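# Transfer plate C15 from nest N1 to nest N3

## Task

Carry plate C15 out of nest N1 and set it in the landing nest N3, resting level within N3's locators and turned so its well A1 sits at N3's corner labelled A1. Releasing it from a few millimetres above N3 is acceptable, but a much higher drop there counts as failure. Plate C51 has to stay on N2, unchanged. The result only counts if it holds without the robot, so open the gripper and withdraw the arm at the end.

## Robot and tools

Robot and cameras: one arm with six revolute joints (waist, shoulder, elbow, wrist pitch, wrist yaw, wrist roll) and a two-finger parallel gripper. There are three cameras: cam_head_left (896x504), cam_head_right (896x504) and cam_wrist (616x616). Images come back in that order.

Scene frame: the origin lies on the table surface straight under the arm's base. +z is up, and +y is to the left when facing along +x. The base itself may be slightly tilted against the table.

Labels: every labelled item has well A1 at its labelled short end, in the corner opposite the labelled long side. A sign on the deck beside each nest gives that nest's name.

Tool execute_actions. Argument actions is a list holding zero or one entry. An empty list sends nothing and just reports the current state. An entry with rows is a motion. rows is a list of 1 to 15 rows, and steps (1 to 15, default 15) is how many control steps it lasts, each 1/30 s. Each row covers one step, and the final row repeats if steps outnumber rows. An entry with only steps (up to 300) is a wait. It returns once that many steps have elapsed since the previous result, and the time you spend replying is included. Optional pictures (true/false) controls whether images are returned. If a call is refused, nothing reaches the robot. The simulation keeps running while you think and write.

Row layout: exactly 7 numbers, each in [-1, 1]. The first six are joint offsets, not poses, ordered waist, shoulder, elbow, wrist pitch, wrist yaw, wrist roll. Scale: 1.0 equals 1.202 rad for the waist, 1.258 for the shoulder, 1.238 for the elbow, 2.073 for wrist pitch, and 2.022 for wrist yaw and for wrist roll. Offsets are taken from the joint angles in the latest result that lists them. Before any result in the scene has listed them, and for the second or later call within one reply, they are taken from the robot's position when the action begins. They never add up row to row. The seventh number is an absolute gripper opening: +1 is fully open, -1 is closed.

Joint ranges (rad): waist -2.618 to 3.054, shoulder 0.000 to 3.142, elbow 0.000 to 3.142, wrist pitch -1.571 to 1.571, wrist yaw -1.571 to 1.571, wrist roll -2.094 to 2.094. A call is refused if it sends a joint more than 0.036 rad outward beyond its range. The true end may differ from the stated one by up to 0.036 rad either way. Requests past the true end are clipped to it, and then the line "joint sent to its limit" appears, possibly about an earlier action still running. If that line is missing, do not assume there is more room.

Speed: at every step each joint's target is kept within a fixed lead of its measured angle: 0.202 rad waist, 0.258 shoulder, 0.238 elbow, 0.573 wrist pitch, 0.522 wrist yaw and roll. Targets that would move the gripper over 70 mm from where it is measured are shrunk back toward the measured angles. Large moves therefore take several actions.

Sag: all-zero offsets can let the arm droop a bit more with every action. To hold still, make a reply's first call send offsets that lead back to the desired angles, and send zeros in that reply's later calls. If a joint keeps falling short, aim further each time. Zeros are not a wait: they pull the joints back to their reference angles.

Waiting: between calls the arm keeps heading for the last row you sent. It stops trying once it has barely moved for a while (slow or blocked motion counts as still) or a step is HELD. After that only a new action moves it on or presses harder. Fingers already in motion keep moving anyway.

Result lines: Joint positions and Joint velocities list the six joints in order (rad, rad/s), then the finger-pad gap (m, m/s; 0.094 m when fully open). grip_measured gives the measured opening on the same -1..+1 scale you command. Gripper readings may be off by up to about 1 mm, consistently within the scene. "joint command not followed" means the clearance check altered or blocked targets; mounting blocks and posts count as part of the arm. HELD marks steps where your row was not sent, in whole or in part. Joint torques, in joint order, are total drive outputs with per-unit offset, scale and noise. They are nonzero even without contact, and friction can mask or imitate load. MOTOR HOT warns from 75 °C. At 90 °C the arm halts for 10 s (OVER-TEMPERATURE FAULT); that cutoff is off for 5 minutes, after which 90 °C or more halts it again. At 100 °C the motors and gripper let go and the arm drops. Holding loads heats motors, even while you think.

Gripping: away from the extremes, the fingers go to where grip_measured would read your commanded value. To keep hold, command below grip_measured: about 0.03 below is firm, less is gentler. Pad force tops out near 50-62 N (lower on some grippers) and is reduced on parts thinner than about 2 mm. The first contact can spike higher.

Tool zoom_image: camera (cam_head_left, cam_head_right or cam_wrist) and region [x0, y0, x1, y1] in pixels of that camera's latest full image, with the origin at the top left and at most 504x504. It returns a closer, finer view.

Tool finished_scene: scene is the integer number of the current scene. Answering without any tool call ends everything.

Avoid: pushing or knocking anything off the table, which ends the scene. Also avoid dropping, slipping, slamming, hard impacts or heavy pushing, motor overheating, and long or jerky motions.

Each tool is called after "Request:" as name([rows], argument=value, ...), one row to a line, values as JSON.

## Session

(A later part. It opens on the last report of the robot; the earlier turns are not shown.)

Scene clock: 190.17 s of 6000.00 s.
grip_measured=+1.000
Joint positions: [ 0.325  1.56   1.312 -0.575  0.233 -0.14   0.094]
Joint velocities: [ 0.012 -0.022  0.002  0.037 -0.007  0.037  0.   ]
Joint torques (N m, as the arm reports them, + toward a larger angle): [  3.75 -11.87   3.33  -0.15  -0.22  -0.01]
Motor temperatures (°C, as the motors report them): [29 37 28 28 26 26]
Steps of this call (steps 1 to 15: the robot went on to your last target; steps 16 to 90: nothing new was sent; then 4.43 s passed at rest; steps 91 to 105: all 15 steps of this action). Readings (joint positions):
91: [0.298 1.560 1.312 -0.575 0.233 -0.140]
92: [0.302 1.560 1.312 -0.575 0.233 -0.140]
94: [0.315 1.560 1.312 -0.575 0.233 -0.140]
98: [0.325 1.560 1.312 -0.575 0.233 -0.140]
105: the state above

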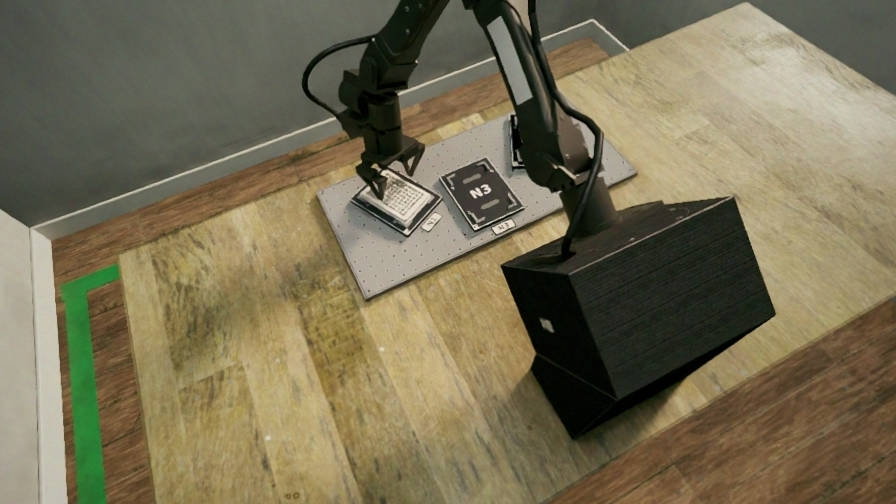

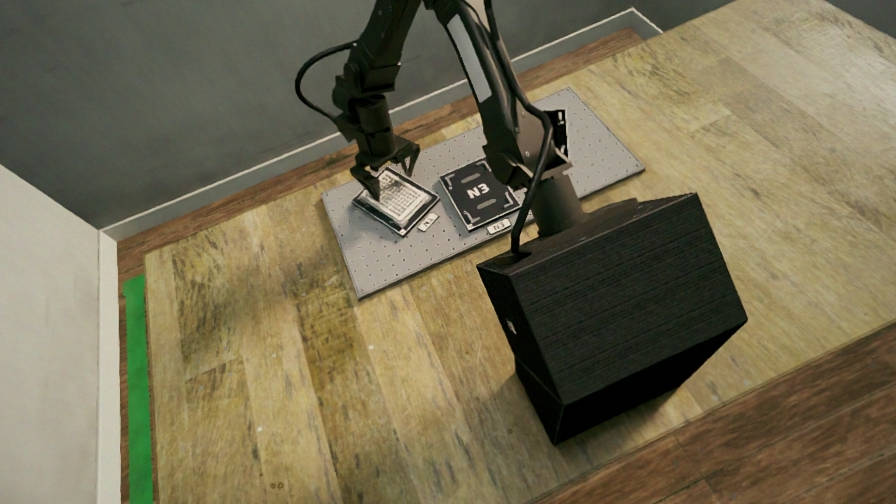

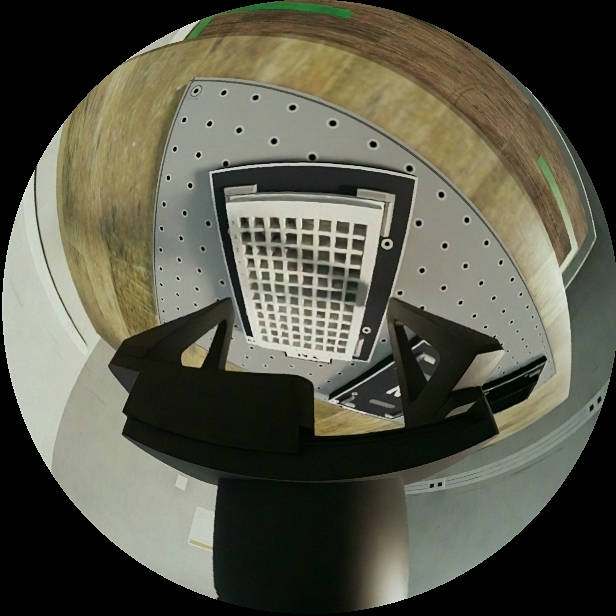

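Request:
execute_actions([
  {"rows":[[0.004,0.012,0,0.007,-0.002,0,1],[0.004,0.012,0,0.007,-0.002,0,1],[0.004,0.012,0,0.007,-0.002,0,1],[0.001,0.022,0,0.015,-0.003,0,1],[0.001,0.022,0,0.015,-0.003,0,1],[0.001,0.022,0,0.015,-0.003,0,1],[0,0.032,0,0.022,-0.004,0,1]],"steps":15},
])

Scene clock: 202.90 s of 6000.00 s.
grip_measured=+1.000
Joint positions: [ 0.325  1.601  1.312 -0.551  0.233 -0.14   0.094]
Joint velocities: [-0.012 -0.007 -0.027  0.081  0.022 -0.066  0.   ]
Joint torques (N m, as the arm reports them, + toward a larger angle): [  3.04 -11.13   2.96  -0.03  -0.19   0.01]
Motor temperatures (°C, as the motors report them): [29 37 28 28 26 26]
Steps of this call (steps 1 to 15: the robot went on to your last target; steps 16 to 90: nothing new was sent; then 9.23 s passed at rest; steps 91 to 105: all 15 steps of this action). Readings (joint positions):
91: [0.325 1.560 1.312 -0.575 0.233 -0.140]
92: [0.325 1.562 1.312 -0.574 0.233 -0.140]
94: [0.325 1.568 1.312 -0.573 0.233 -0.140]
98: [0.325 1.587 1.312 -0.561 0.233 -0.140]
105: the state above

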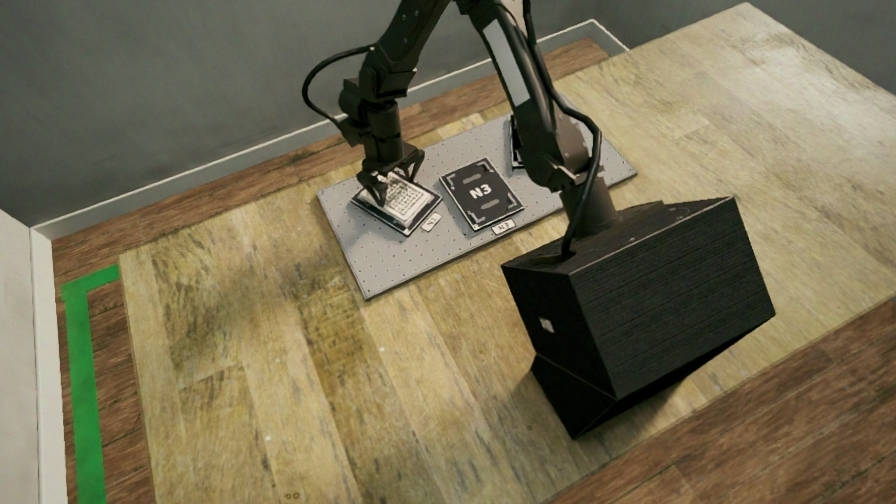

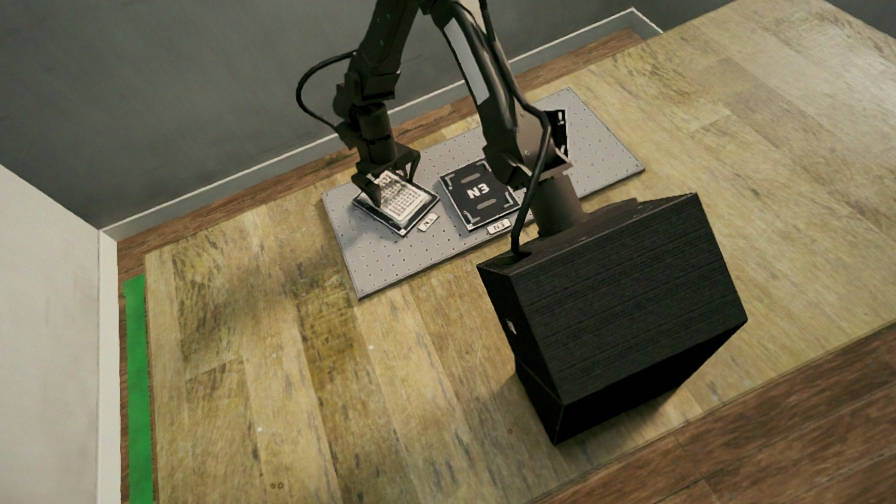

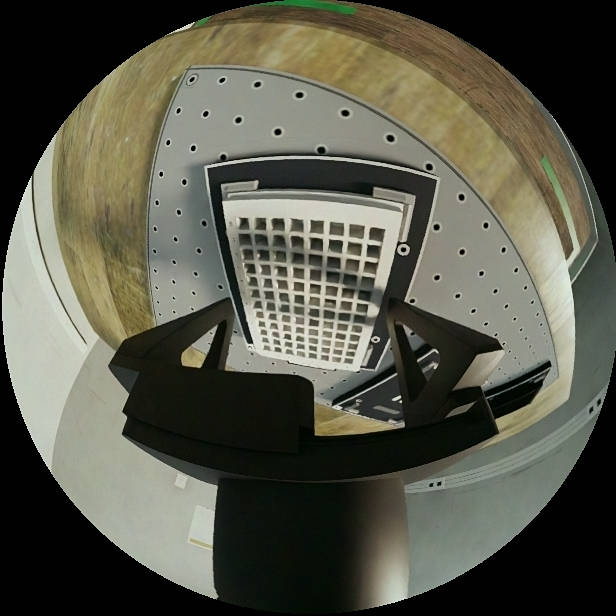

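Request:
execute_actions([
  {"rows":[[0.003,0.008,0,0.008,-0.003,0,1],[0.003,0.008,0,0.008,-0.003,0,1],[0.003,0.008,0,0.008,-0.003,0,1],[0.003,0.016,0,0.015,-0.004,0,1],[0.003,0.016,0,0.015,-0.004,0,1],[0.003,0.016,0,0.015,-0.004,0,1],[0.003,0.023,0,0.02,-0.005,0,1]],"steps":15},
])

Request:
zoom_image(camera="cam_head_left", region=[330,120,480,250])

Scene clock: 210.43 s of 6000.00 s.
grip_measured=+1.000
Joint positions: [ 0.325  1.608  1.312 -0.54   0.233 -0.14   0.094]
Joint velocities: [-0.007 -0.032 -0.012  0.051  0.007 -0.022  0.   ]
Joint torques (N m, as the arm reports them, + toward a larger angle): [ 3.22 -9.04  3.28  0.18 -0.19 -0.04]
Motor temperatures (°C, as the motors report them): [29 37 28 28 26 26]
Steps of this call (steps 1 to 15: the robot went on to your last target; steps 16 to 90: nothing new was sent; then 4.03 s passed at rest; steps 91 to 105: all 15 steps of this action). Readings (joint positions):
91: [0.325 1.601 1.312 -0.547 0.233 -0.140]
92: [0.325 1.601 1.312 -0.547 0.233 -0.140]
94: [0.325 1.602 1.312 -0.546 0.233 -0.140]
98: [0.325 1.608 1.312 -0.540 0.233 -0.140]
105: the state above

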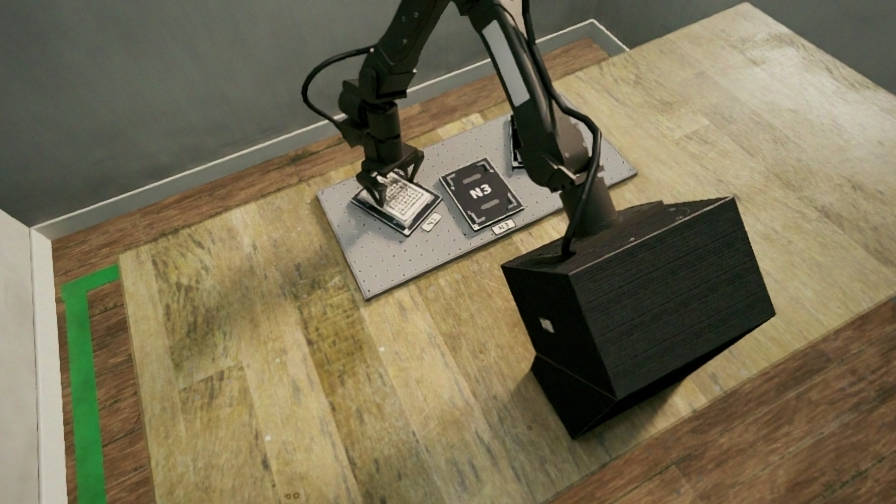

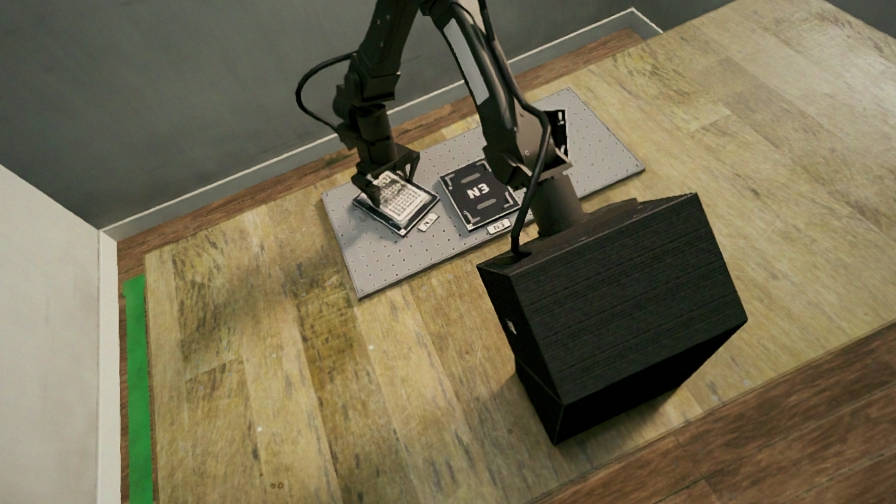

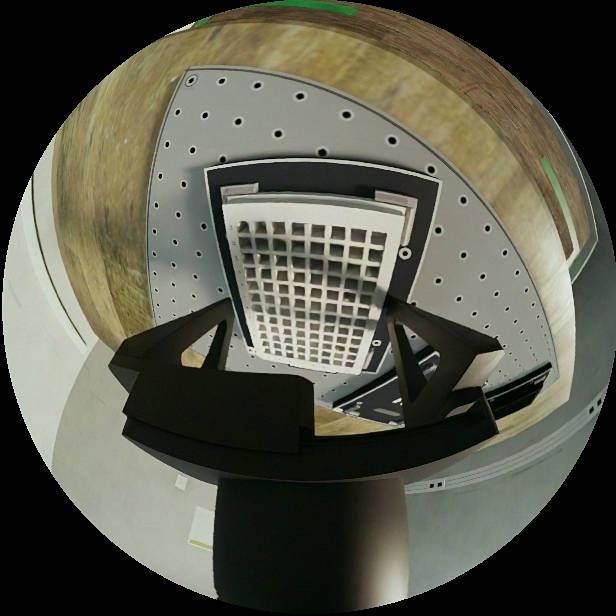

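Region (330, 120, 480, 250) of cam_head_left's 896x504 image, scaled by 3.360, with more detail than that image has; it fills the top 437 rows of this view, and the rest is white.

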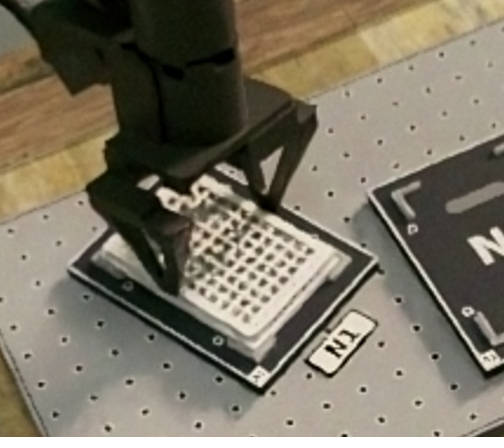

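Request:
zoom_image(camera="cam_wrist", region=[200,240,430,360])

Region (200, 240, 430, 360) of cam_wrist's 616x616 image, scaled by 2.191, with more detail than that image has; it fills the top 263 rows of this view, and the rest is white.

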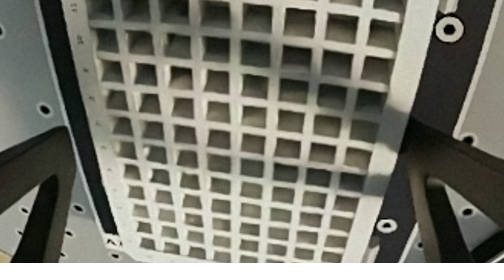

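Request:
execute_actions([
  {"rows":[[0,-0.02,0,-0.008,0,0,1],[0,-0.02,0,-0.008,0,0,1],[0,-0.02,0,-0.008,0,0,1],[0,-0.02,0,-0.008,0,0,1],[0,-0.02,0,-0.008,0,0,1],[0,-0.02,0,-0.008,0,0,1],[-0.012,-0.02,0,-0.008,0,0.035,1]],"steps":15},
])

Scene clock: 229.20 s of 6000.00 s.
grip_measured=+1.000
Joint positions: [ 0.314  1.604  1.312 -0.547  0.234 -0.082  0.094]
Joint velocities: [0.002 0.012 0.002 0.007 0.022 0.051 0.   ]
Joint torques (N m, as the arm reports them, + toward a larger angle): [  2.64 -12.91   3.01  -0.29  -0.11   0.03]
Motor temperatures (°C, as the motors report them): [29 35 28 28 26 26]
Steps of this call (steps 1 to 15: the robot went on to your last target; steps 16 to 90: nothing new was sent; then 15.27 s passed at rest; steps 91 to 105: all 15 steps of this action). Readings (joint positions):
91: [0.325 1.607 1.312 -0.541 0.233 -0.140]
92: [0.325 1.606 1.312 -0.542 0.233 -0.140]
94: [0.325 1.605 1.312 -0.543 0.234 -0.140]
98: [0.322 1.605 1.312 -0.546 0.234 -0.119]
105: the state above

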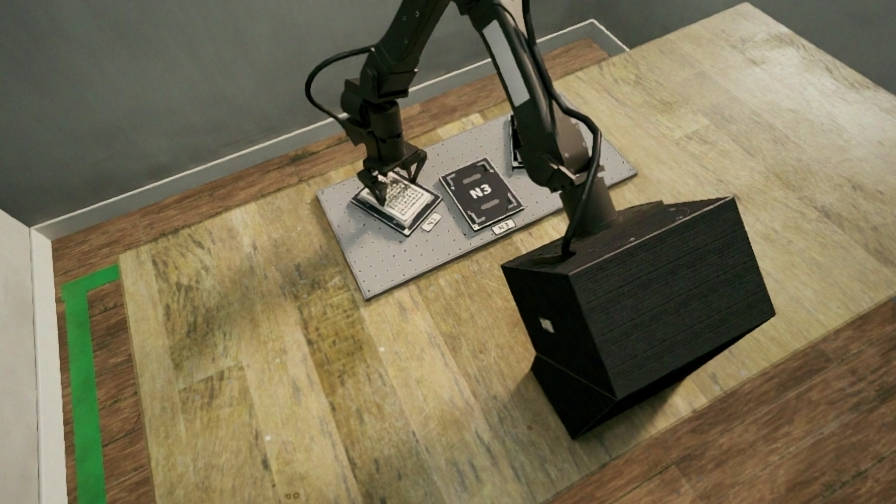

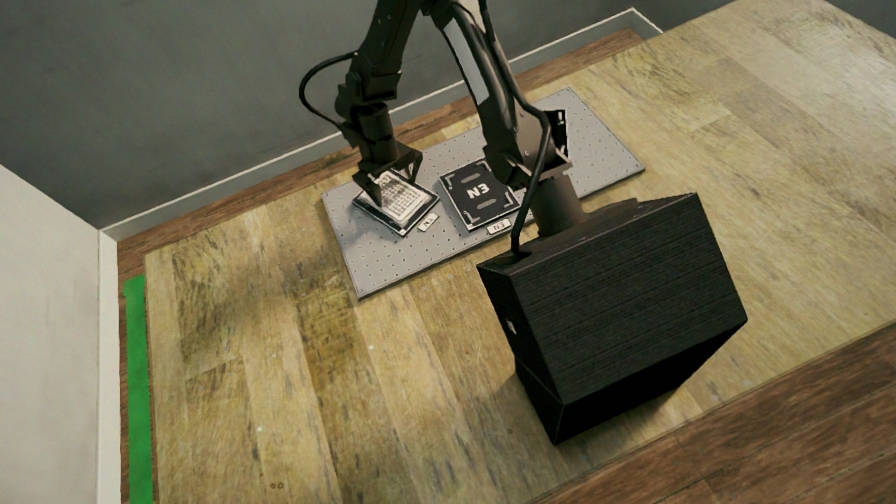

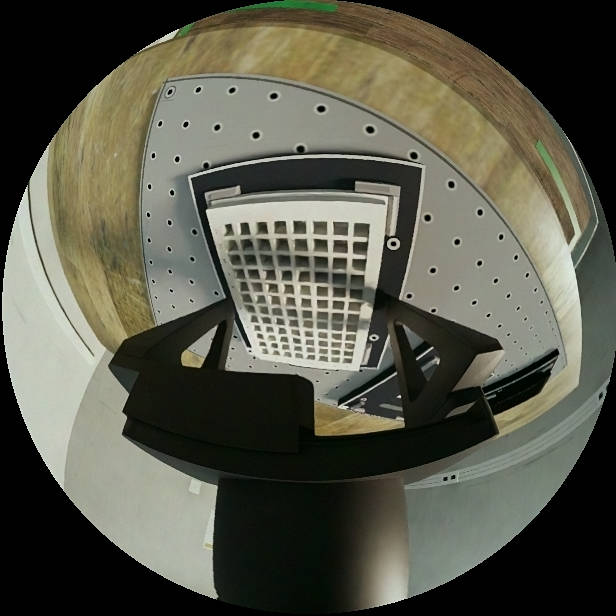

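Request:
execute_actions([
  {"rows":[[0.015,0,0,0,0,-0.016,1],[0.015,0,0,0,0,-0.016,1],[0.015,0,0,0,0,-0.016,1],[0.015,0,0,0,0,-0.016,1],[0.015,0.015,0,0.005,-0.002,-0.016,1],[0.015,0.02,0,0.008,-0.002,-0.016,1],[0.015,0.025,0,0.011,-0.003,-0.016,1],[0.014,0.03,0,0.014,-0.003,-0.016,1],[0.013,0.035,0,0.017,-0.004,-0.016,1],[0.012,0.04,0,0.02,-0.004,-0.016,1]],"steps":15},
])

Request:
zoom_image(camera="cam_wrist", region=[200,240,430,360])

Scene clock: 240.50 s of 6000.00 s.
grip_measured=+1.000
Joint positions: [ 0.321  1.611  1.312 -0.548  0.254 -0.099  0.094]
Joint velocities: [-0.002  0.007 -0.017  0.037  0.037 -0.051  0.   ]
Joint torques (N m, as the arm reports them, + toward a larger angle): [ 3.26 -6.77  3.06  0.3  -0.35 -0.18]
Motor temperatures (°C, as the motors report them): [29 37 28 28 26 26]
Steps of this call (steps 1 to 15: the robot went on to your last target; steps 16 to 90: nothing new was sent; then 7.80 s passed at rest; steps 91 to 105: all 15 steps of this action). Readings (joint positions):
91: [0.314 1.604 1.312 -0.547 0.234 -0.077]
92: [0.314 1.604 1.312 -0.547 0.234 -0.083]
94: [0.314 1.604 1.312 -0.548 0.234 -0.091]
98: [0.317 1.608 1.312 -0.548 0.241 -0.097]
105: the state above

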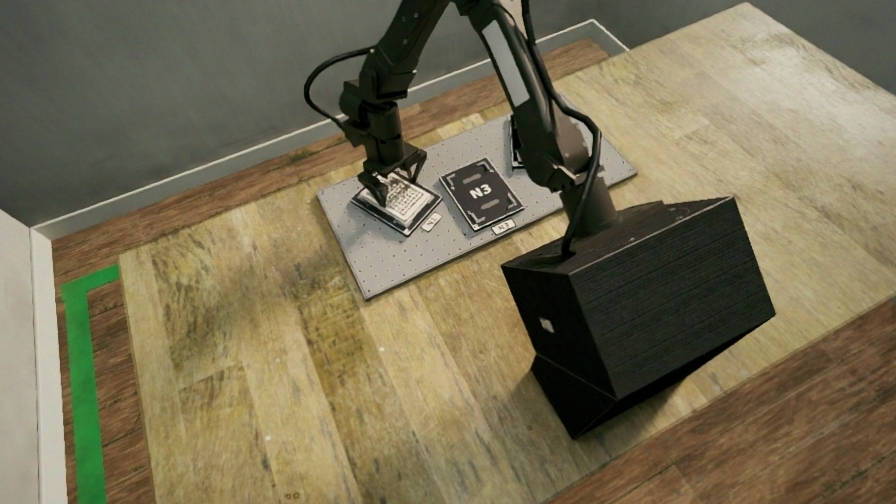

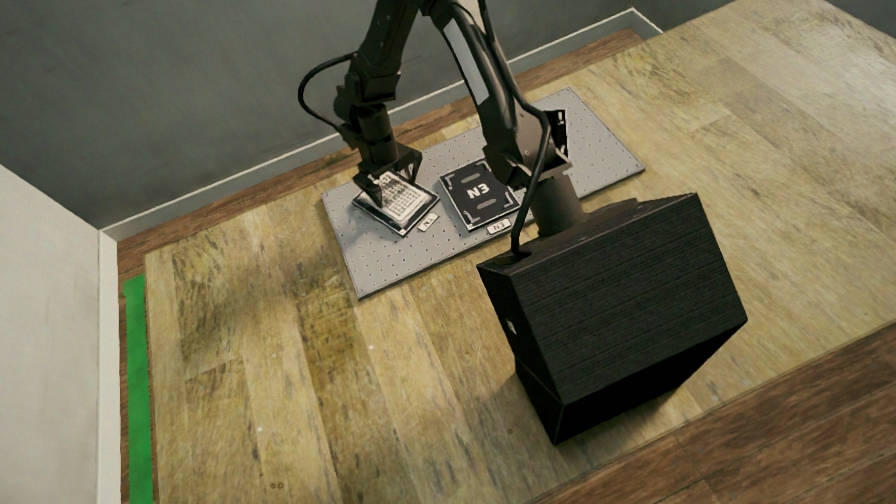

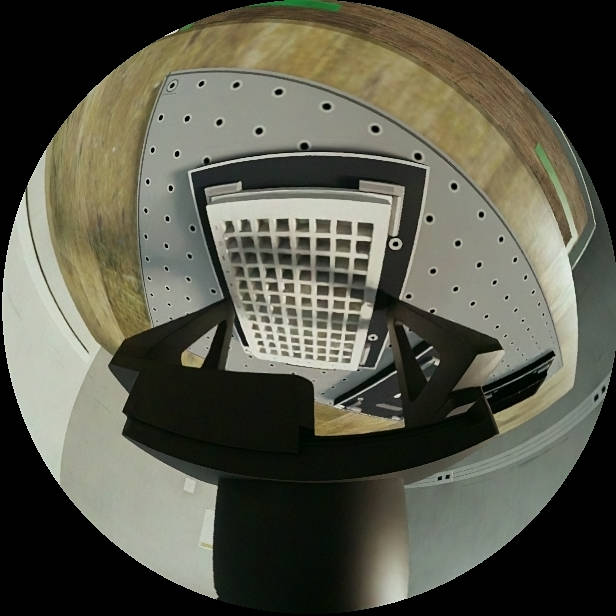

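Region (200, 240, 430, 360) of cam_wrist's 616x616 image, scaled by 2.191, with more detail than that image has; it fills the top 263 rows of this view, and the rest is white.

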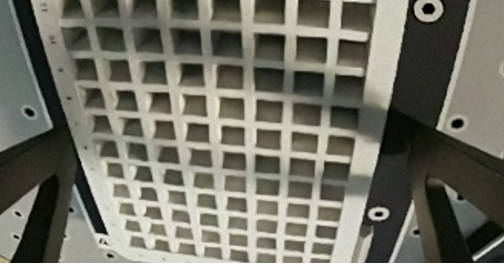

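Request:
execute_actions([
  {"rows":[[0,-0.03,0,0,0,0,1],[0,-0.035,0,0,-0.005,0,1],[0,-0.04,0,0,-0.01,0,1],[0,-0.04,0,0,-0.015,0,1]],"steps":15},
])

Request:
zoom_image(camera="cam_wrist", region=[200,240,430,360])

Scene clock: 254.63 s of 6000.00 s.
grip_measured=+1.000
Joint positions: [ 0.321  1.581  1.312 -0.55   0.237 -0.1    0.094]
Joint velocities: [ 0.032 -0.002 -0.012 -0.051  0.007 -0.007  0.   ]
Joint torques (N m, as the arm reports them, + toward a larger angle): [  2.97 -13.     3.    -0.12  -0.18   0.01]
Motor temperatures (°C, as the motors report them): [29 35 28 28 26 26]
Steps of this call (steps 1 to 15: the robot went on to your last target; steps 16 to 90: nothing new was sent; then 10.63 s passed at rest; steps 91 to 105: all 15 steps of this action). Readings (joint positions):
91: [0.322 1.607 1.312 -0.549 0.256 -0.100]
92: [0.321 1.604 1.312 -0.550 0.256 -0.100]
94: [0.321 1.595 1.312 -0.550 0.252 -0.100]
98: [0.321 1.581 1.312 -0.550 0.242 -0.100]
105: the state above

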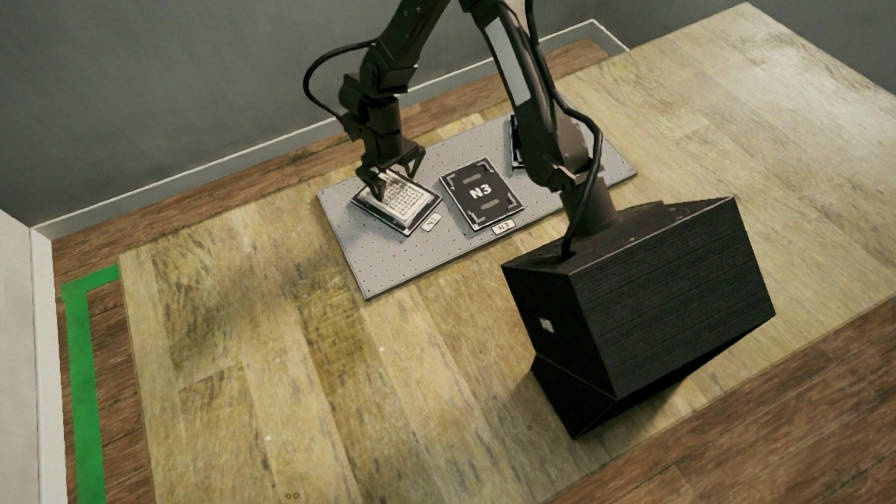

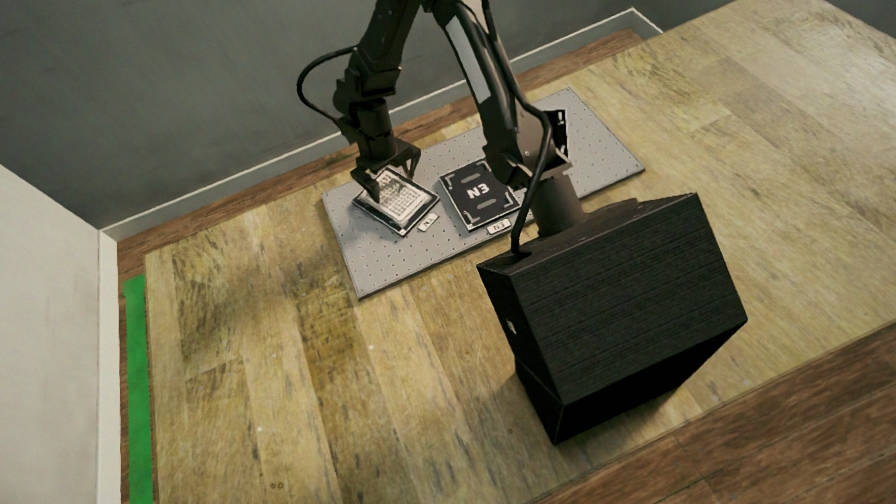

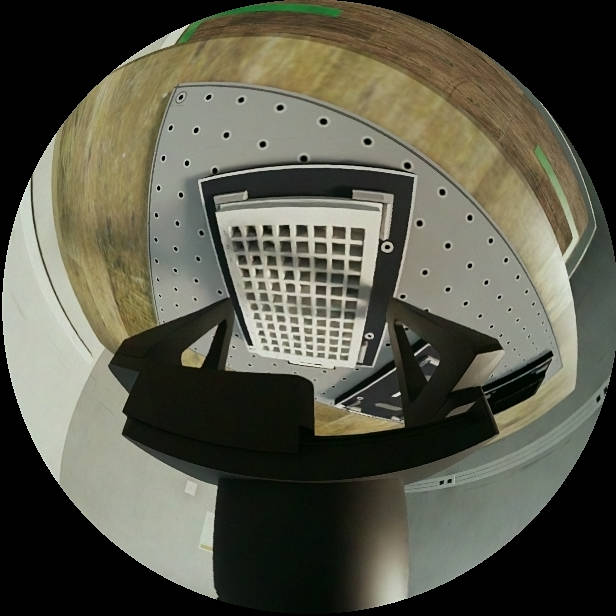

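Region (200, 240, 430, 360) of cam_wrist's 616x616 image, scaled by 2.191, with more detail than that image has; it fills the top 263 rows of this view, and the rest is white.

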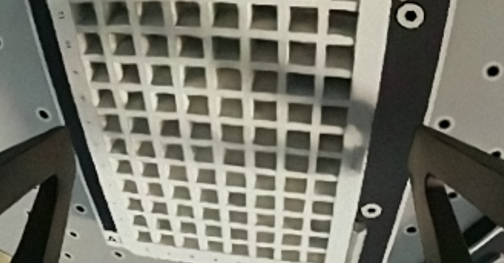

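Request:
execute_actions([
  {"rows":[[0.017,0,0,0,-0.003,0,1],[0.017,0,0,0,-0.003,0,1],[0.017,0,0,0,-0.003,0,1],[0.017,0,0,0,-0.003,0,1],[0.017,0.015,0,0,-0.003,0,1],[0.017,0.025,0,0.004,-0.003,0,1],[0.017,0.032,0,0.008,-0.003,0,1]],"steps":15},
])

Request:
zoom_image(camera="cam_wrist", region=[200,240,430,360])

Scene clock: 270.70 s of 6000.00 s.
grip_measured=+1.000
Joint positions: [ 0.329  1.61   1.312 -0.543  0.241 -0.101  0.094]
Joint velocities: [ 0.007 -0.007 -0.017  0.007  0.037  0.066  0.   ]
Joint torques (N m, as the arm reports them, + toward a larger angle): [ 4.15 -9.76  2.95 -0.06 -0.14  0.03]
Motor temperatures (°C, as the motors report them): [29 37 28 28 26 26]
Steps of this call (steps 1 to 15: the robot went on to your last target; steps 16 to 90: nothing new was sent; then 12.57 s passed at rest; steps 91 to 105: all 15 steps of this action). Readings (joint positions):
91: [0.321 1.581 1.312 -0.550 0.236 -0.100]
92: [0.321 1.581 1.312 -0.550 0.236 -0.100]
94: [0.321 1.581 1.312 -0.550 0.236 -0.100]
98: [0.321 1.598 1.312 -0.547 0.236 -0.100]
105: the state above

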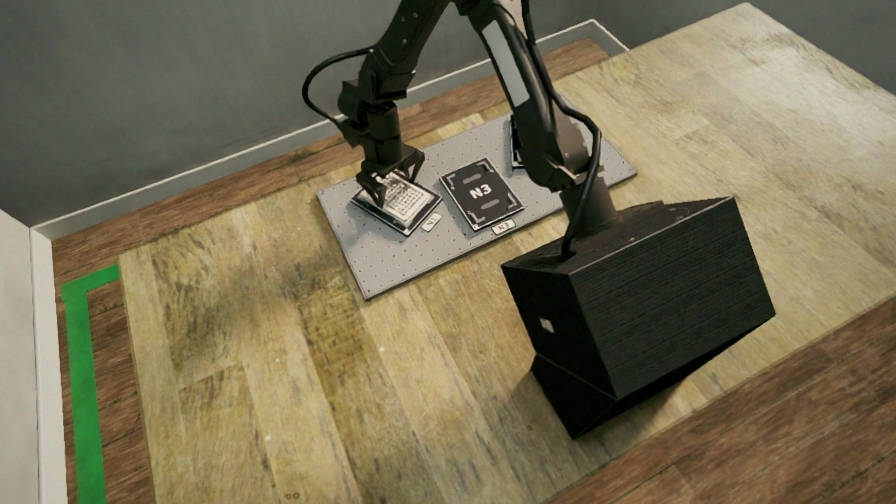

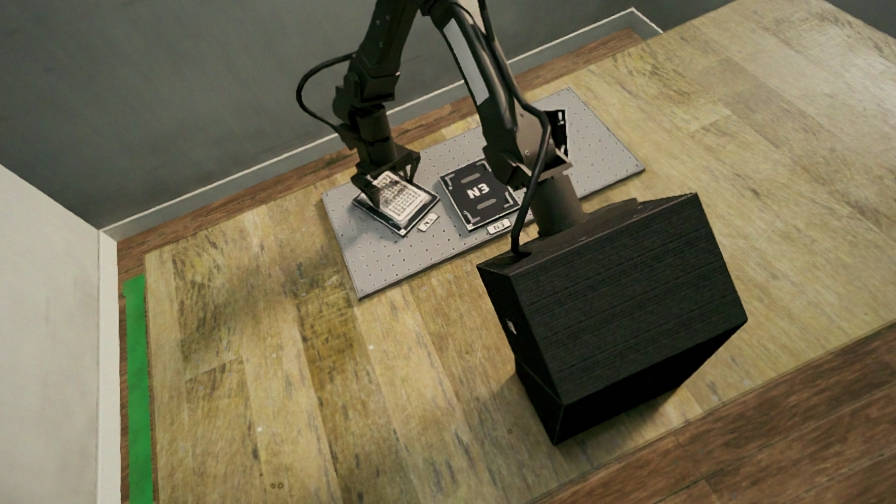

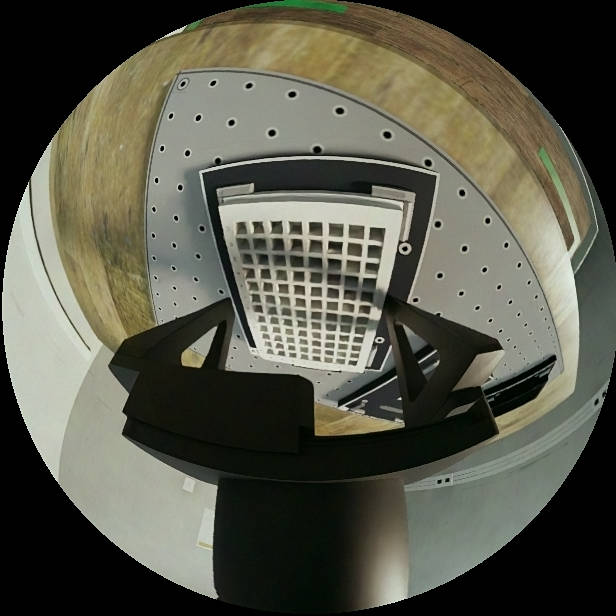

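Region (200, 240, 430, 360) of cam_wrist's 616x616 image, scaled by 2.191, with more detail than that image has; it fills the top 263 rows of this view, and the rest is white.

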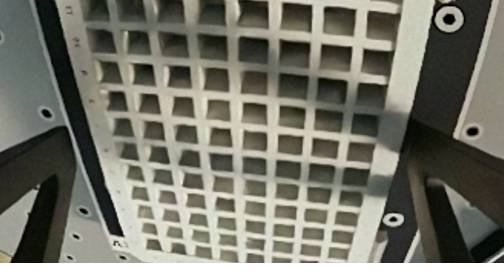

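Request:
execute_actions([
  {"rows":[[0,-0.025,0,0,0,0,1],[0,-0.03,0,0,-0.004,0,1],[-0.002,-0.032,0,0,-0.008,0,1],[-0.004,-0.032,0,0,-0.008,0,1],[-0.006,-0.032,0,0,-0.008,0,1],[-0.007,-0.032,0,0,-0.008,0,1],[-0.007,-0.032,0,0,-0.008,0,1],[-0.007,-0.02,0,0,-0.008,0,1],[-0.007,-0.005,0,0,-0.008,0,1],[-0.007,0.005,0,0,-0.008,0,1],[-0.007,0.012,0,0,-0.008,0,1]],"steps":15},
])

Request:
zoom_image(camera="cam_wrist", region=[200,240,430,360])

Request:
zoom_image(camera="cam_head_right", region=[340,140,450,240])

Scene clock: 289.20 s of 6000.00 s.
grip_measured=+1.000
Joint positions: [ 0.322  1.608  1.312 -0.543  0.238 -0.101  0.094]
Joint velocities: [ 0.007 -0.017 -0.007 -0.022 -0.007 -0.007  0.   ]
Joint torques (N m, as the arm reports them, + toward a larger angle): [ 2.64 -9.31  3.   -0.15 -0.18  0.03]
Motor temperatures (°C, as the motors report them): [29 37 28 28 26 26]
Steps of this call (steps 1 to 15: the robot went on to your last target; steps 16 to 90: nothing new was sent; then 15.00 s passed at rest; steps 91 to 105: all 15 steps of this action). Readings (joint positions):
91: [0.329 1.609 1.312 -0.543 0.241 -0.101]
92: [0.329 1.607 1.312 -0.543 0.241 -0.101]
94: [0.329 1.602 1.312 -0.543 0.240 -0.101]
98: [0.324 1.593 1.312 -0.543 0.238 -0.101]
105: the state above

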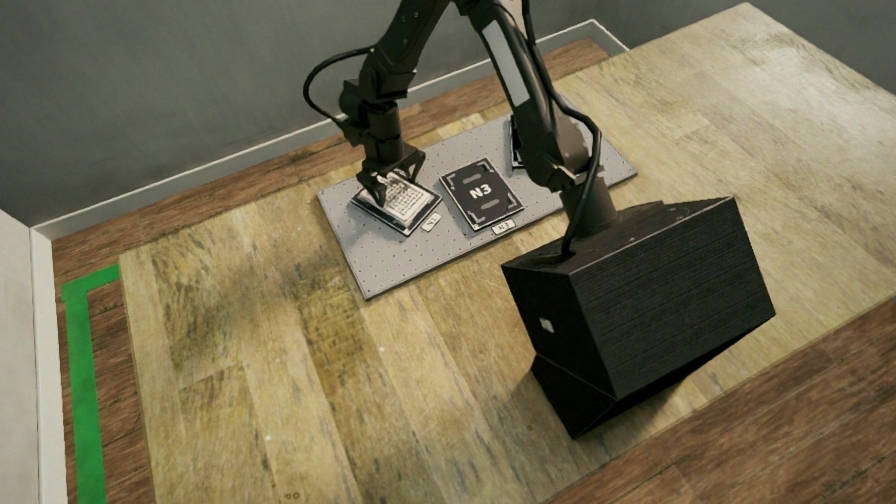

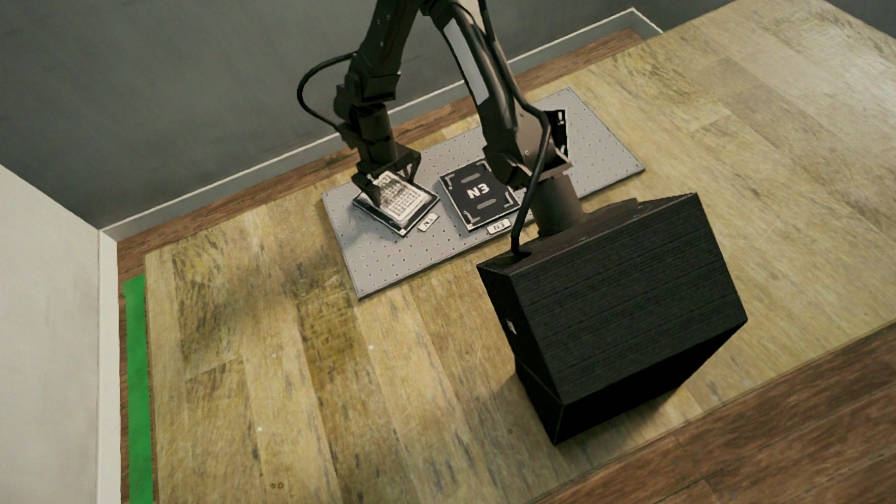

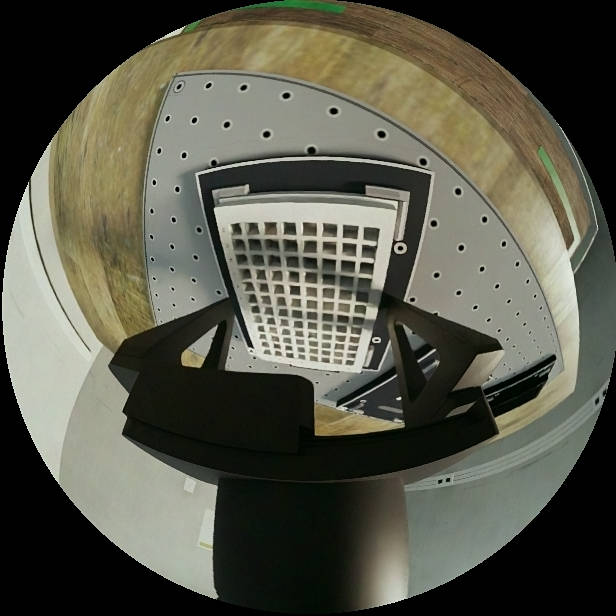

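Region (200, 240, 430, 360) of cam_wrist's 616x616 image, scaled by 2.191, with more detail than that image has; it fills the top 263 rows of this view, and the rest is white.

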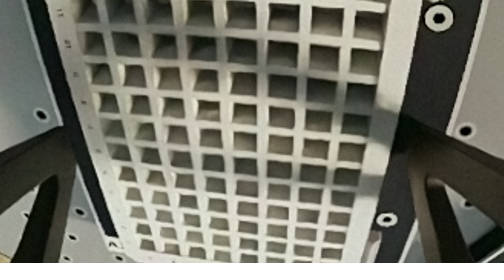

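Region (340, 140, 450, 240) of cam_head_right's 896x504 image, scaled by 4.582, with more detail than that image has; it fills the top 458 rows of this view, and the rest is white.

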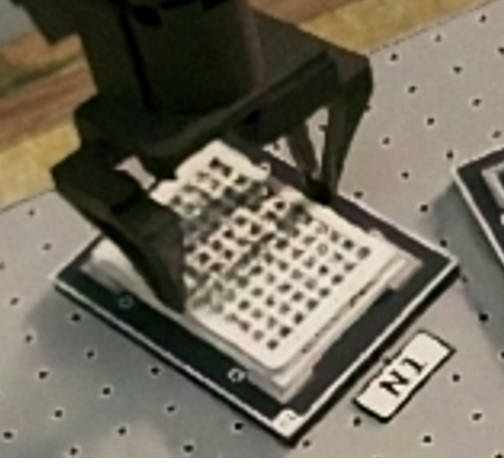

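Request:
execute_actions([
  {"rows":[[-0.004,0,0,0,0,0,1],[-0.004,0,0,0,0,0,1],[-0.004,0,0,0,0,0,1],[-0.004,0.01,0,0.003,-0.002,0,1],[-0.004,0.015,0,0.006,-0.003,0,1],[-0.005,0.02,0,0.009,-0.003,0,1],[-0.005,0.024,0,0.012,-0.004,0,1],[-0.006,0.028,0,0.014,-0.004,0,1],[-0.007,0.032,0,0.016,-0.005,0,1]],"steps":15},
])

Request:
zoom_image(camera="cam_wrist", region=[200,240,430,360])

Scene clock: 298.67 s of 6000.00 s.
grip_measured=+1.000
Joint positions: [ 0.322  1.61   1.312 -0.542  0.239 -0.101  0.094]
Joint velocities: [-0.017  0.017  0.002 -0.066  0.007 -0.051  0.   ]
Joint torques (N m, as the arm reports them, + toward a larger angle): [ 2.41 -7.45  3.24  0.14 -0.22  0.  ]
Motor temperatures (°C, as the motors report them): [29 36 28 28 26 26]
Steps of this call (steps 1 to 15: the robot went on to your last target; steps 16 to 90: nothing new was sent; then 5.97 s passed at rest; steps 91 to 105: all 15 steps of this action). Readings (joint positions):
91: [0.322 1.608 1.312 -0.543 0.238 -0.101]
92: [0.322 1.608 1.312 -0.543 0.239 -0.101]
94: [0.322 1.608 1.312 -0.543 0.239 -0.101]
98: [0.322 1.609 1.312 -0.542 0.239 -0.101]
105: the state above

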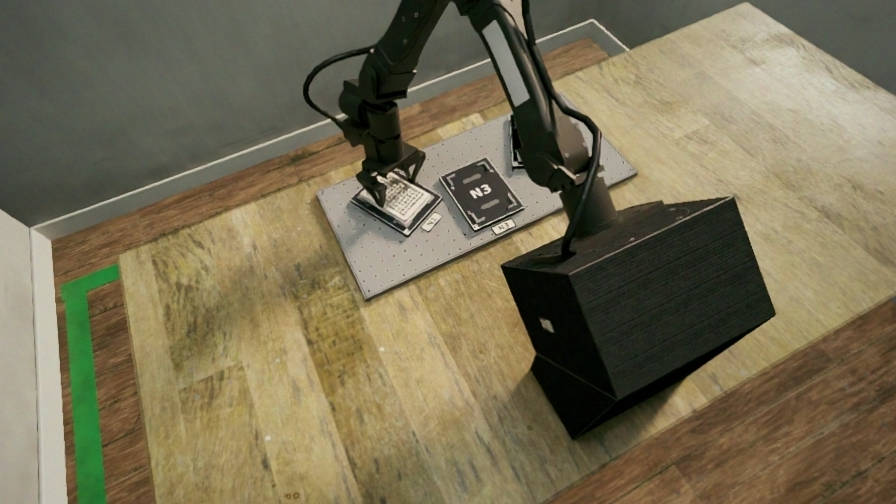

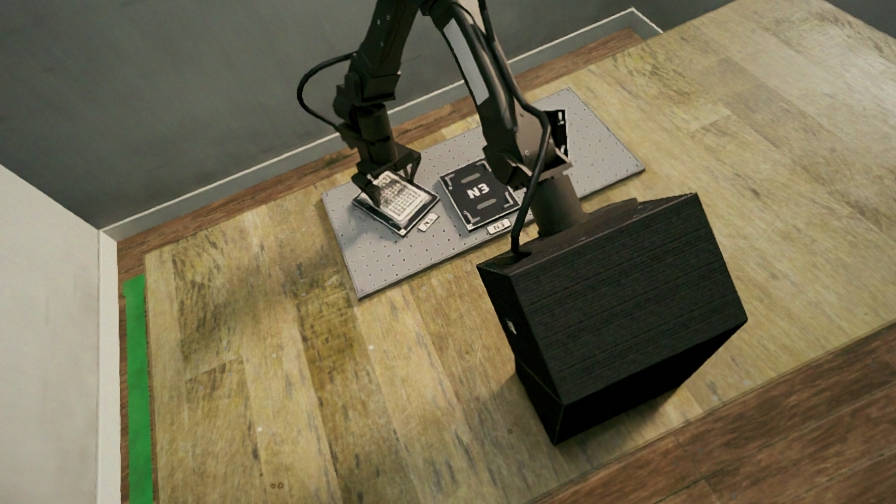

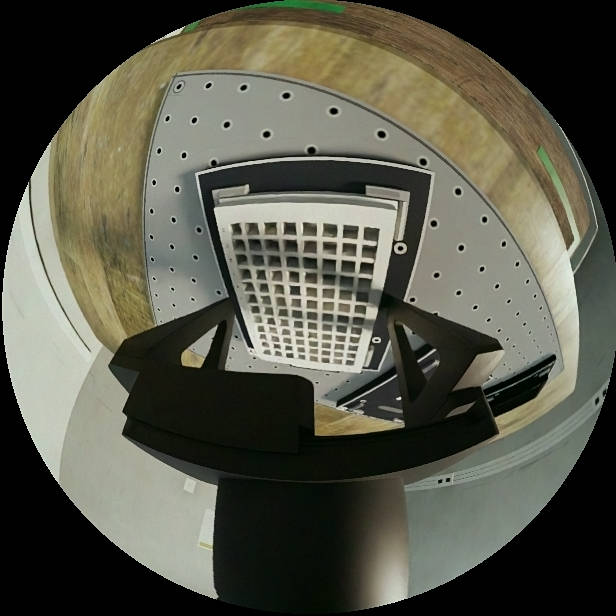

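Region (200, 240, 430, 360) of cam_wrist's 616x616 image, scaled by 2.191, with more detail than that image has; it fills the top 263 rows of this view, and the rest is white.

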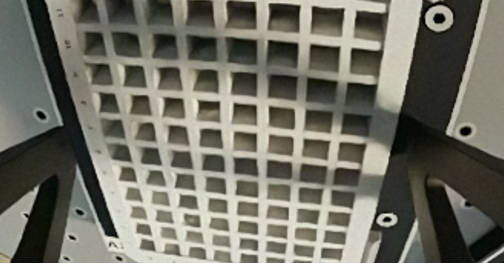

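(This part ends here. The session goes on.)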